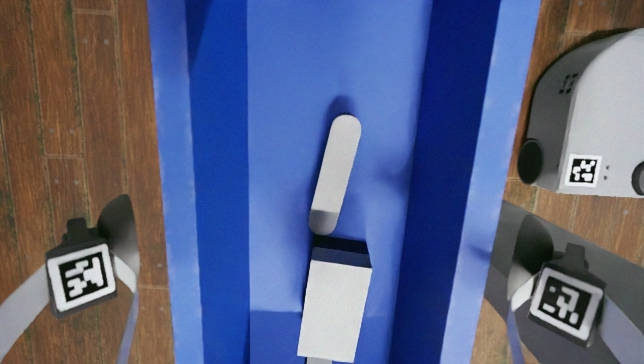

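>>> {"op": "execute_actions", "data": {"actions": [{"r1":{"base":{"translate_m":0.03},"joints":{"arm_m":0.489}},"r2":{"joints":{"lift_m":0.86}}}], "cameras": []}}

>>> {"op": "execute_actions", "data": {"actions": [{"r1":{"joints":{"gripper_m":0.06}}}], "cameras": []}}

>>> {"op": "execute_actions", "data": {"actions": [{"r1":{"joints":{"lift_m":0.81}},"r2":{"base":{"translate_m":-0.3}}}], "cameras": ["r1_wrist_camera","r1_head_camera"]}}

Scene clock: 122.10 s.
r1.base_odometry: x=+0.785 y=+0.069 heading=+2.169 (m, m, rad; r1's odometry frame)
r1.turned_by_wheels: +0.000 (rad since the last result)
r1.turned_by_imu: -0.001 (rad since the last result)
r1.base_tilt: forward=-0.7 right=+1.0 (deg)
r1.lidar_m: 2.85 3.39 2.46 2.28 0.83 0.61 0.58 0.61 0.83 0.27 0.28 1.45
r1.head_depth_mm: 1794 1767 1709 1651 916 - - / 2039 2320 2503 2071 - 674 595 / 2054 2304 2529 1977 813 675 603 / 2074 2324 2570 2066 817 680 1126 / 2054 2340 2612 2115 822 665 583 / 2089 2315 2600 2092 1668 1369 1140 / 2088 2311 2557 2059 1651 1376 1181
r1.base_status: done
r1.joint_positions: lift_m=+0.772 arm_m=+0.489 wrist_yaw_rad=+0.000 wrist_pitch_rad=-1.546 wrist_roll_rad=+1.573 gripper_m=+0.179 head_pan_rad=-1.563 head_tilt_rad=-0.705
r1.joint_status: all done
r1.motor_effort: left_wheel=-2(3) right_wheel=+3(7) lift_m=+21(21) arm_m=-2(1) wrist_yaw_rad=+1(0) wrist_pitch_rad=-2(2) wrist_roll_rad=-2(2) gripper_m=+1(0) head_pan_rad=-2(2) head_tilt_rad=+3(3) (%)
r1.hand_pose: x=-0.0215 y=-0.6161 z=+0.6543 quat_wxyz=(+0.000, -0.001, -0.715, -0.699) (m; r1's base frame)
r1.wrist_depth_mm: 781 773 153 180 176 111 748 / 809 819 158 184 182 109 - / 825 817 163 192 189 114 - / 843 858 167 199 185 119 - / 884 869 171 177 179 353 392 / - 890 176 185 172 352 266 / 932 948 182 229 168 922 225
r2.base_odometry: x=-0.052 y=-1.304 heading=-0.239 (m, m, rad; r2's odometry frame)
r2.turned_by_wheels: +0.000 (rad since the last result)
r2.turned_by_imu: +0.000 (rad since the last result)
r2.base_tilt: forward=-0.7 right=+2.0 (deg)
r2.lidar_m: 0.52 0.54 0.74 1.99 2.51 3.42 2.05 1.46 0.24 0.29 0.74 0.54
r2.head_depth_mm: 2011 2337 2168 - 1366 1191 1083 / 2010 2339 2188 - 619 610 1071 / 2009 2344 2220 - 620 609 1040 / 2001 2295 2140 824 617 607 1076 / 2021 2305 2121 839 622 602 1085 / 1980 2197 2019 843 757 1178 1092 / 1565 1525 1466 863 1261 744 1089
r2.base_status: not commanded
r2.joint_positions: lift_m=+0.860 arm_m=+0.181 wrist_yaw_rad=+0.001 wrist_pitch_rad=-1.542 wrist_roll_rad=+1.567 gripper_m=+0.080 head_pan_rad=-1.577 head_tilt_rad=-0.803
r2.joint_status: all done
r2.on_its_own: gripper_m is held at +0.079, not at your +0.070, by its stall guard, which is still easing
r2.motor_effort: left_wheel=+2(2) right_wheel=-1(1) lift_m=+37(39) arm_m=-4(3) wrist_yaw_rad=+0(1) wrist_pitch_rad=-4(4) wrist_roll_rad=+2(2) gripper_m=-22(25) head_pan_rad=+5(5) head_tilt_rad=+2(2) (%)
r2.hand_pose: x=-0.0216 y=-0.3092 z=+0.7416 quat_wxyz=(+0.002, +0.002, -0.717, -0.697) (m; r2's base frame)
r2.wrist_depth_mm: 835 849 163 176 154 885 898 / 835 875 202 204 147 908 918 / 246 291 204 207 150 910 907 / 877 885 206 210 160 963 914 / 237 893 209 213 162 950 985 / 235 129 206 213 162 985 - / 222 131 203 214 166 903 915
pictures: none
No camera images: the call's "cameras" was empty. Leave "cameras" out to get every camera's image.

Scene clock: 123.77 s.
r1.base_odometry: x=+0.785 y=+0.069 heading=+2.169 (m, m, rad; r1's odometry frame)
r1.turned_by_wheels: +0.000 (rad since the last result)
r1.turned_by_imu: +0.000 (rad since the last result)
r1.base_tilt: forward=-0.7 right=+0.9 (deg)
r1.lidar_m: 2.85 3.39 2.47 2.28 0.83 0.61 0.58 0.61 0.83 0.27 0.28 1.45
r1.head_depth_mm: 1789 1759 1701 1644 912 - - / 2058 2305 2464 2124 - 677 597 / 2069 2307 2524 1977 813 678 603 / 2081 2327 2602 2039 819 683 1123 / 2070 2317 2625 2125 822 666 584 / 2067 2323 2558 2075 1671 1385 1134 / 2095 2335 2548 2079 1636 1383 1179
r1.base_status: not commanded
r1.joint_positions: lift_m=+0.772 arm_m=+0.489 wrist_yaw_rad=+0.000 wrist_pitch_rad=-1.552 wrist_roll_rad=+1.573 gripper_m=+0.061 head_pan_rad=-1.563 head_tilt_rad=-0.705
r1.joint_status: all done
r1.motor_effort: left_wheel=-2(2) right_wheel=+2(3) lift_m=+20(21) arm_m=-2(2) wrist_yaw_rad=-1(1) wrist_pitch_rad=+1(2) wrist_roll_rad=-2(2) gripper_m=-24(98) head_pan_rad=-2(2) head_tilt_rad=+3(3) (%)
r1.hand_pose: x=-0.0215 y=-0.6145 z=+0.6544 quat_wxyz=(+0.000, -0.001, -0.713, -0.701) (m; r1's base frame)
r1.wrist_depth_mm: 798 792 156 182 178 110 761 / 836 798 161 187 185 116 - / 838 826 165 194 186 116 - / 856 848 171 202 180 515 - / 875 860 175 180 174 368 384 / 914 929 180 190 170 - 258 / 946 971 186 233 165 924 206
r2.base_odometry: x=-0.052 y=-1.304 heading=-0.239 (m, m, rad; r2's odometry frame)
r2.turned_by_wheels: +0.000 (rad since the last result)
r2.turned_by_imu: +0.000 (rad since the last result)
r2.base_tilt: forward=-0.5 right=+2.1 (deg)
r2.lidar_m: 0.52 0.54 0.73 1.99 2.50 3.41 2.04 1.46 0.24 0.29 0.75 0.54
r2.head_depth_mm: 2011 2337 2187 - 1365 1185 1083 / 2011 2320 2203 - 616 612 1070 / 2025 2342 2219 - 619 609 1042 / 1993 2362 2153 825 620 607 1078 / 2002 2318 2089 835 622 603 1087 / 1999 2200 2020 846 758 1192 1083 / 1559 1501 1466 865 1255 749 1087
r2.base_status: not commanded
r2.joint_positions: lift_m=+0.860 arm_m=+0.181 wrist_yaw_rad=+0.001 wrist_pitch_rad=-1.542 wrist_roll_rad=+1.567 gripper_m=+0.086 head_pan_rad=-1.577 head_tilt_rad=-0.803
r2.joint_status: not commanded
r2.on_its_own: gripper_m is held at +0.085, not at your +0.070, by its stall guard, which is not easing now
r2.motor_effort: left_wheel=+2(2) right_wheel=-1(1) lift_m=+37(37) arm_m=-3(4) wrist_yaw_rad=+0(0) wrist_pitch_rad=-4(4) wrist_roll_rad=+2(2) gripper_m=-20(21) head_pan_rad=+5(5) head_tilt_rad=+3(2) (%)
r2.hand_pose: x=-0.0216 y=-0.3092 z=+0.7416 quat_wxyz=(+0.002, +0.002, -0.717, -0.697) (m; r2's base frame)
r2.wrist_depth_mm: 835 856 162 176 156 894 884 / 841 844 202 205 148 882 886 / 244 289 203 208 149 915 897 / 865 886 207 208 161 929 963 / 238 932 208 211 162 950 966 / 236 129 205 214 163 980 996 / 221 132 202 215 167 917 909
pictures: none
No camera images: the call's "cameras" was empty. Leave "cameras" out to get every camera's image.

Scene clock: 128.23 s.
r1.base_odometry: x=+0.785 y=+0.069 heading=+2.169 (m, m, rad; r1's odometry frame)
r1.turned_by_wheels: +0.000 (rad since the last result)
r1.turned_by_imu: -0.001 (rad since the last result)
r1.base_tilt: forward=-0.7 right=+1.0 (deg)
r1.lidar_m: 2.85 3.41 2.47 2.28 0.83 0.60 0.58 0.61 0.83 0.27 0.28 1.45
r1.head_depth_mm: 1803 1761 1714 1603 1469 - - / 2071 2283 2438 - 790 672 586 / 2066 2323 - 2068 791 676 606 / 2072 2313 2543 2012 795 678 1119 / 2079 2331 2558 2111 797 664 583 / 2089 2336 2571 2073 1670 1382 1136 / 2077 2351 2567 2060 1659 1374 1180
r1.base_status: not commanded
r1.joint_positions: lift_m=+0.809 arm_m=+0.489 wrist_yaw_rad=+0.000 wrist_pitch_rad=-1.543 wrist_roll_rad=+1.573 gripper_m=+0.070 head_pan_rad=-1.563 head_tilt_rad=-0.705
r1.joint_status: all done
r1.on_its_own: gripper_m is held at +0.069, not at your +0.060, by its stall guard, which is not easing now
r1.motor_effort: left_wheel=-1(2) right_wheel=+2(3) lift_m=+40(43) arm_m=-2(2) wrist_yaw_rad=+0(1) wrist_pitch_rad=-4(4) wrist_roll_rad=-2(2) gripper_m=-20(24) head_pan_rad=-2(2) head_tilt_rad=+2(4) (%)
r1.hand_pose: x=-0.0215 y=-0.6170 z=+0.6914 quat_wxyz=(+0.000, -0.001, -0.717, -0.697) (m; r1's base frame)
r1.wrist_depth_mm: 833 807 152 185 181 113 795 / 845 823 156 190 188 115 - / 866 859 161 196 190 119 - / 905 886 165 203 183 514 881 / 919 911 170 181 180 354 376 / 962 973 175 190 174 - 255 / 985 982 180 231 169 971 206
r2.base_odometry: x=-0.344 y=-1.233 heading=-0.239 (m, m, rad; r2's odometry frame)
r2.turned_by_wheels: +0.000 (rad since the last result)
r2.turned_by_imu: +0.001 (rad since the last result)
r2.base_tilt: forward=-0.7 right=+2.2 (deg)
r2.lidar_m: 0.82 0.85 1.16 2.41 2.51 3.39 1.75 1.17 2.42 0.68 0.29 0.32
r2.head_depth_mm: 2026 2309 2178 - 1362 1187 1088 / 1992 2324 2197 - 617 610 1091 / 2018 2282 2211 - 620 608 1091 / 2011 2333 2173 1745 620 607 1104 / 2010 2291 2114 1710 619 600 1067 / 1995 2298 2122 817 764 736 916 / 1981 2229 2082 836 1431 751 1069
r2.base_status: done
r2.joint_positions: lift_m=+0.860 arm_m=+0.181 wrist_yaw_rad=+0.001 wrist_pitch_rad=-1.542 wrist_roll_rad=+1.567 gripper_m=+0.086 head_pan_rad=-1.577 head_tilt_rad=-0.803
r2.joint_status: not commanded
r2.on_its_own: gripper_m is held at +0.085, not at your +0.070, by its stall guard, which is not easing now
r2.motor_effort: left_wheel=+1(1) right_wheel=-1(6) lift_m=+37(37) arm_m=-3(3) wrist_yaw_rad=+0(1) wrist_pitch_rad=-4(4) wrist_roll_rad=+2(2) gripper_m=-19(19) head_pan_rad=+5(5) head_tilt_rad=+2(2) (%)
r2.hand_pose: x=-0.0216 y=-0.3092 z=+0.7416 quat_wxyz=(+0.002, +0.002, -0.717, -0.697) (m; r2's base frame)
r2.wrist_depth_mm: 869 801 163 177 155 885 882 / 844 835 201 205 147 895 910 / 864 856 204 206 150 915 930 / 895 881 208 211 160 943 962 / 885 906 207 211 161 945 977 / 913 129 204 213 163 962 990 / 950 131 202 214 166 960 -
pictures: r1_head_camera (sideways: a quarter turn clockwise sets it upright), r1_wrist_camera
camera_calibration (this result's frames):
r1_head_camera: T_world_to_cam=[[-0.051701, 0.643148, -0.763995, 1.01234], [0.998432, 0.0168369, -0.0533921, 0.0643047], [-0.0214757, -0.765557, -0.64301, 0.7967], [0, 0, 0, 1]] pos_world=[0.00524497, -0.0422491, 1.28914]
r1_wrist_camera: T_world_to_cam=[[-0.0347832, 0.998006, -0.0526666, 0.650913], [0.982995, 0.0436725, 0.178362, -0.0454124], [0.180307, -0.045567, -0.982554, 0.820859], [0, 0, 0, 1]] pos_world=[-0.0807254, -0.610228, 0.84892]
Images, in order (width x height): r1_head_camera 896x504, r1_wrist_camera 644x364.

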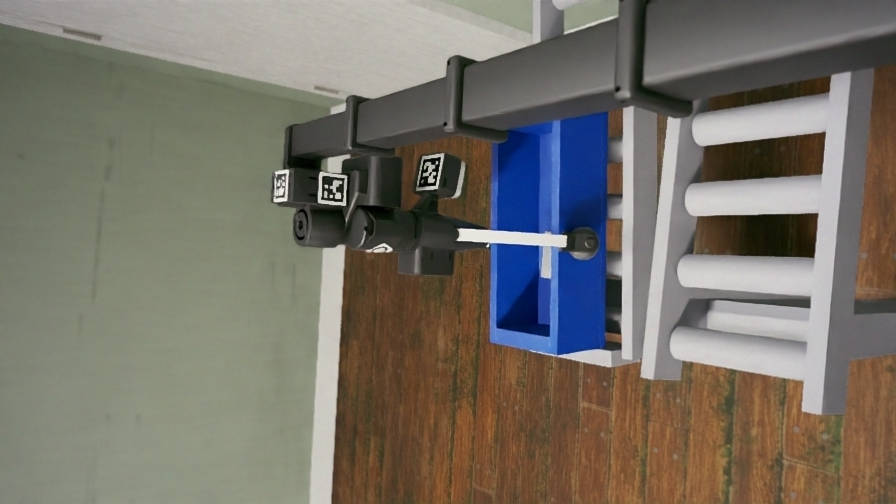

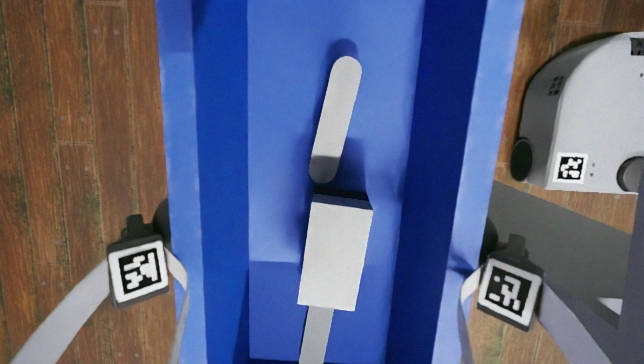

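>>> {"op": "execute_actions", "data": {"actions": [{"r1":{"base":{"translate_m":0.9},"joints":{"lift_m":1.02}},"r2":{"base":{"translate_m":-0.9},"joints":{"arm_m":0.45}}}], "cameras": []}}

>>> {"op": "execute_actions", "data": {"actions": [{"r1":{"base":{"translate_m":0.75}},"r2":{"base":{"translate_m":-0.58}}}], "cameras": ["r1_head_camera","r2_head_camera"]}}

Scene clock: 138.67 s.
r1.base_odometry: x=+0.278 y=+0.812 heading=+2.169 (m, m, rad; r1's odometry frame)
r1.turned_by_wheels: +0.000 (rad since the last result)
r1.turned_by_imu: -0.009 (rad since the last result)
r1.base_tilt: forward=-0.7 right=+0.9 (deg)
r1.lidar_m: 1.95 2.95 2.47 2.39 2.13 1.55 1.49 0.88 2.08 2.41 0.67 0.65
r1.head_depth_mm: 2007 2393 2540 2173 1731 1416 1214 / 1999 2341 2545 663 1698 1416 1203 / 1981 - 2518 667 1706 1406 1210 / 2068 2279 2529 701 1697 1392 1197 / 2063 2358 2540 669 1686 1385 1188 / 2056 2317 2547 2075 1665 1373 1181 / 2095 2328 2539 1929 1599 1376 1175
r1.base_status: done
r1.joint_positions: lift_m=+1.019 arm_m=+0.489 wrist_yaw_rad=+0.000 wrist_pitch_rad=-1.543 wrist_roll_rad=+1.573 gripper_m=+0.070 head_pan_rad=-1.563 head_tilt_rad=-0.705
r1.joint_status: all done
r1.on_its_own: gripper_m is held at +0.069, not at your +0.060, by its stall guard, which is not easing now
r1.motor_effort: left_wheel=-1(3) right_wheel=+1(13) lift_m=+41(44) arm_m=-2(1) wrist_yaw_rad=+0(1) wrist_pitch_rad=-4(4) wrist_roll_rad=-2(2) gripper_m=-19(20) head_pan_rad=-2(2) head_tilt_rad=+3(3) (%)
r1.hand_pose: x=-0.0215 y=-0.6170 z=+0.9014 quat_wxyz=(+0.000, -0.001, -0.717, -0.697) (m; r1's base frame)
r1.wrist_depth_mm: - - 152 188 186 124 990 / - - 157 194 190 117 - / - - 161 199 191 120 - / - - 165 205 185 - - / - - 169 181 180 - - / - 979 174 187 175 - - / - - 181 228 170 - -
r2.base_odometry: x=-1.218 y=-1.020 heading=-0.239 (m, m, rad; r2's odometry frame)
r2.turned_by_wheels: +0.000 (rad since the last result)
r2.turned_by_imu: +0.005 (rad since the last result)
r2.base_tilt: forward=-0.6 right=+2.0 (deg)
r2.lidar_m: 1.11 1.79 2.45 2.41 2.51 2.69 2.59 0.90 0.44 0.77 2.42 1.13
r2.head_depth_mm: 2012 2317 - - 776 1117 1083 / 2024 - 2013 824 940 1120 1083 / 1984 - 1983 777 1436 1234 1091 / 1999 2311 1994 777 1436 1250 1101 / 1984 2291 2104 750 1439 1259 1106 / 1972 2306 2120 1716 1456 1254 1100 / 1953 2262 2122 1738 1460 1270 1115
r2.base_status: done
r2.joint_positions: lift_m=+0.860 arm_m=+0.450 wrist_yaw_rad=+0.001 wrist_pitch_rad=-1.542 wrist_roll_rad=+1.567 gripper_m=+0.086 head_pan_rad=-1.577 head_tilt_rad=-0.803
r2.joint_status: all done
r2.on_its_own: gripper_m is held at +0.085, not at your +0.070, by its stall guard, which is not easing now
r2.motor_effort: left_wheel=+1(2) right_wheel=+0(5) lift_m=+37(37) arm_m=+4(5) wrist_yaw_rad=+0(0) wrist_pitch_rad=-4(4) wrist_roll_rad=+2(3) gripper_m=-19(19) head_pan_rad=+5(5) head_tilt_rad=+3(2) (%)
r2.hand_pose: x=-0.0216 y=-0.5777 z=+0.7416 quat_wxyz=(+0.002, +0.001, -0.717, -0.697) (m; r2's base frame)
r2.wrist_depth_mm: 845 274 163 177 155 884 874 / 835 876 202 203 158 - - / 857 862 204 206 159 - - / 870 881 205 209 161 954 961 / 904 902 205 210 162 952 937 / 920 130 205 213 164 977 971 / 932 131 202 217 167 - -
pictures: none
No camera images: the call's "cameras" was empty. Leave "cameras" out to get every camera's image.

Scene clock: 147.23 s.
r1.base_odometry: x=-0.144 y=+1.432 heading=+2.169 (m, m, rad; r1's odometry frame)
r1.turned_by_wheels: +0.000 (rad since the last result)
r1.turned_by_imu: -0.007 (rad since the last result)
r1.base_tilt: forward=-0.7 right=+1.0 (deg)
r1.lidar_m: 2.09 2.16 2.48 2.39 2.48 2.35 1.62 1.65 0.50 1.09 1.13 1.22
r1.head_depth_mm: 1994 2385 2582 951 699 736 1211 / 1998 2366 1181 662 693 1319 1018 / 1948 - 1141 665 689 1345 1200 / 2042 2257 1123 704 683 1336 1195 / 2058 2309 1144 669 678 1357 1184 / 2077 2304 1132 845 674 1346 1181 / 2075 2318 1120 837 668 1348 1176
r1.base_status: done
r1.joint_positions: lift_m=+1.019 arm_m=+0.489 wrist_yaw_rad=+0.000 wrist_pitch_rad=-1.543 wrist_roll_rad=+1.573 gripper_m=+0.070 head_pan_rad=-1.563 head_tilt_rad=-0.705
r1.joint_status: not commanded
r1.on_its_own: gripper_m is held at +0.069, not at your +0.060, by its stall guard, which is not easing now
r1.motor_effort: left_wheel=+0(4) right_wheel=+1(8) lift_m=+40(40) arm_m=-3(2) wrist_yaw_rad=+0(0) wrist_pitch_rad=-4(4) wrist_roll_rad=-2(2) gripper_m=-19(20) head_pan_rad=-2(1) head_tilt_rad=+3(4) (%)
r1.hand_pose: x=-0.0215 y=-0.6170 z=+0.9014 quat_wxyz=(+0.000, -0.001, -0.717, -0.697) (m; r1's base frame)
r1.wrist_depth_mm: 286 281 152 189 185 123 279 / 294 290 156 194 190 277 281 / 302 298 161 198 192 288 292 / 310 308 165 204 184 298 - / 322 315 171 181 181 303 - / 332 329 175 187 176 - - / 346 342 180 228 169 330 -
r2.base_odometry: x=-1.782 y=-0.882 heading=-0.239 (m, m, rad; r2's odometry frame)
r2.turned_by_wheels: +0.000 (rad since the last result)
r2.turned_by_imu: +0.003 (rad since the last result)
r2.base_tilt: forward=-0.5 right=+2.2 (deg)
r2.lidar_m: 1.68 2.40 2.49 2.41 2.50 2.09 2.01 0.91 0.45 2.36 0.53 1.73
r2.head_depth_mm: 2028 2330 - - 772 1114 1090 / 2032 - 2030 827 771 1074 1092 / 1970 - 1989 775 773 1123 1096 / 2013 2338 1979 779 776 1125 1099 / 1999 2309 2104 750 778 975 1098 / 1993 2296 2101 911 783 981 1103 / 1971 2250 2113 915 787 973 1111
r2.base_status: done
r2.joint_positions: lift_m=+0.860 arm_m=+0.450 wrist_yaw_rad=+0.001 wrist_pitch_rad=-1.542 wrist_roll_rad=+1.567 gripper_m=+0.086 head_pan_rad=-1.577 head_tilt_rad=-0.803
r2.joint_status: not commanded
r2.on_its_own: gripper_m is held at +0.085, not at your +0.070, by its stall guard, which is not easing now
r2.motor_effort: left_wheel=+1(3) right_wheel=+0(7) lift_m=+37(37) arm_m=+4(4) wrist_yaw_rad=-1(0) wrist_pitch_rad=-4(4) wrist_roll_rad=+2(2) gripper_m=-20(19) head_pan_rad=+5(5) head_tilt_rad=+3(2) (%)
r2.hand_pose: x=-0.0216 y=-0.5777 z=+0.7416 quat_wxyz=(+0.002, +0.001, -0.717, -0.697) (m; r2's base frame)
r2.wrist_depth_mm: 819 270 163 177 156 284 867 / 860 272 201 205 158 289 - / 865 278 206 207 160 293 - / 884 285 207 208 161 301 945 / 920 290 206 211 162 935 964 / 964 129 205 214 164 984 982 / 949 131 203 215 166 323 -
pictures: r1_head_camera (sideways: a quarter turn clockwise sets it upright), r2_head_camera (sideways: a quarter turn clockwise sets it upright)
camera_calibration (this result's frames):
r1_head_camera: T_world_to_cam=[[-0.0517009, 0.643148, -0.763995, 1.01234], [0.998432, 0.0168367, -0.0533921, 0.0643047], [-0.0214759, -0.765557, -0.64301, 0.7967], [0, 0, 0, 1]] pos_world=[0.00524496, -0.0422491, 1.28914]
r2_head_camera: T_world_to_cam=[[0.0262251, 0.744829, -0.66674, 0.889888], [0.999405, -0.00459908, 0.0341722, -0.0498617], [0.022386, -0.66724, -0.744507, 0.92601], [0, 0, 0, 1]] pos_world=[0.00576494, -0.0451734, 1.28445]
Images, in order (width x height): r1_head_camera 896x504, r2_head_camera 896x504.

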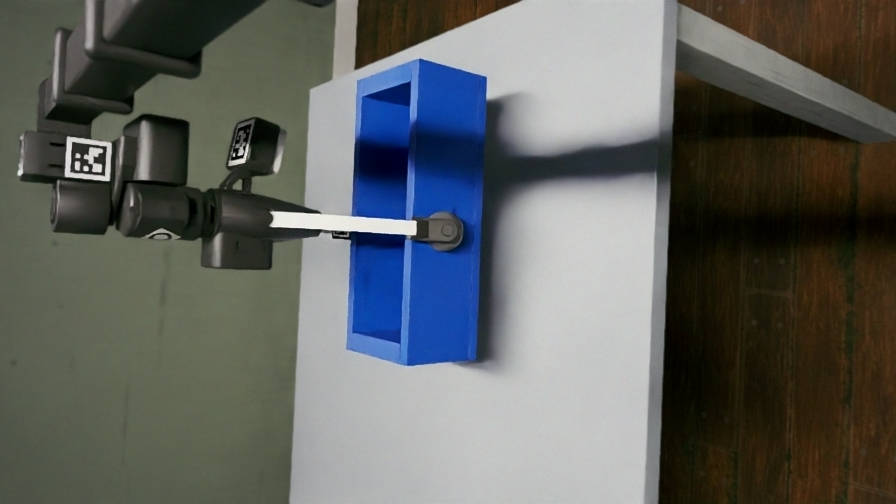

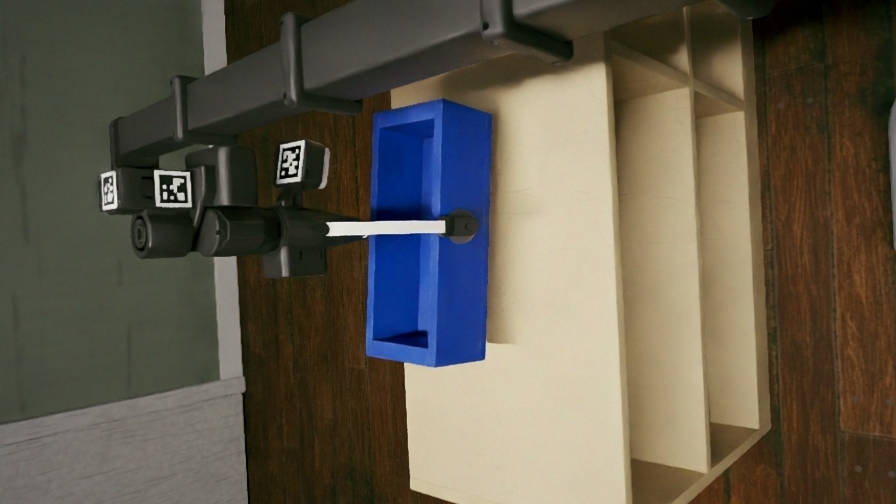

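>>> {"op": "execute_actions", "data": {"actions": [{"r1":{"base":{"translate_m":0.05},"joints":{"lift_m":0.938}},"r2":{"joints":{"lift_m":0.795,"arm_m":0.43}}}], "cameras": []}}

Scene clock: 149.37 s.
r1.base_odometry: x=-0.172 y=+1.473 heading=+2.169 (m, m, rad; r1's odometry frame)
r1.turned_by_wheels: +0.000 (rad since the last result)
r1.turned_by_imu: -0.001 (rad since the last result)
r1.base_tilt: forward=-0.7 right=+1.0 (deg)
r1.lidar_m: 2.04 2.11 2.49 2.38 2.47 2.39 1.66 1.71 0.53 1.09 1.12 1.18
r1.head_depth_mm: 2055 2285 - - 687 761 1146 / 2043 2195 1123 781 692 1346 1183 / 2043 - 1162 784 689 1349 1200 / 2046 2270 1156 770 683 1335 1199 / 2067 2312 1142 730 676 1358 1188 / 2079 2321 1126 843 676 1347 1179 / 2083 2315 1119 838 671 1350 1170
r1.base_status: done
r1.joint_positions: lift_m=+0.938 arm_m=+0.489 wrist_yaw_rad=+0.000 wrist_pitch_rad=-1.543 wrist_roll_rad=+1.573 gripper_m=+0.070 head_pan_rad=-1.563 head_tilt_rad=-0.705
r1.joint_status: all done
r1.on_its_own: gripper_m is held at +0.069, not at your +0.060, by its stall guard, which is not easing now
r1.motor_effort: left_wheel=+0(4) right_wheel=+1(8) lift_m=+25(34) arm_m=-2(2) wrist_yaw_rad=+0(1) wrist_pitch_rad=-4(4) wrist_roll_rad=-2(2) gripper_m=-19(19) head_pan_rad=-2(2) head_tilt_rad=+3(3) (%)
r1.hand_pose: x=-0.0215 y=-0.6170 z=+0.8200 quat_wxyz=(+0.000, -0.001, -0.717, -0.697) (m; r1's base frame)
r1.wrist_depth_mm: 207 202 153 188 186 124 198 / 212 208 156 193 190 203 202 / 218 217 161 200 190 209 209 / 227 223 164 204 187 216 214 / 232 228 170 181 180 220 221 / 239 239 174 188 175 - 228 / 246 249 180 228 169 238 238
r2.base_odometry: x=-1.782 y=-0.882 heading=-0.239 (m, m, rad; r2's odometry frame)
r2.turned_by_wheels: +0.000 (rad since the last result)
r2.turned_by_imu: +0.000 (rad since the last result)
r2.base_tilt: forward=-0.6 right=+2.1 (deg)
r2.lidar_m: 1.68 2.40 2.50 2.41 2.49 2.09 2.01 0.91 0.45 2.36 0.54 1.73
r2.head_depth_mm: 2057 2318 2043 906 - 1132 1072 / 2018 2260 - 782 768 1070 1086 / 2032 2224 - 825 772 1121 1098 / 2006 2287 2145 824 774 1123 1094 / 2014 2332 2078 799 771 978 1100 / 2008 2266 2122 911 787 981 1109 / 1967 2278 2139 918 786 972 1106
r2.base_status: not commanded
r2.joint_positions: lift_m=+0.795 arm_m=+0.430 wrist_yaw_rad=+0.001 wrist_pitch_rad=-1.542 wrist_roll_rad=+1.567 gripper_m=+0.086 head_pan_rad=-1.577 head_tilt_rad=-0.803
r2.joint_status: all done
r2.on_its_own: gripper_m is held at +0.085, not at your +0.070, by its stall guard, which is not easing now
r2.motor_effort: left_wheel=+1(1) right_wheel=+0(0) lift_m=+26(32) arm_m=-4(4) wrist_yaw_rad=+0(1) wrist_pitch_rad=-4(4) wrist_roll_rad=+2(2) gripper_m=-19(19) head_pan_rad=+5(5) head_tilt_rad=+2(2) (%)
r2.hand_pose: x=-0.0216 y=-0.5582 z=+0.6770 quat_wxyz=(+0.002, +0.001, -0.717, -0.697) (m; r2's base frame)
r2.wrist_depth_mm: 209 208 163 177 156 220 817 / 213 213 203 204 157 223 - / 217 217 204 207 160 228 - / 222 221 207 208 162 234 914 / 225 225 206 211 162 239 908 / 230 129 204 212 164 935 925 / 236 131 202 216 166 251 940
pictures: none
No camera images: the call's "cameras" was empty. Leave "cameras" out to get every camera's image.


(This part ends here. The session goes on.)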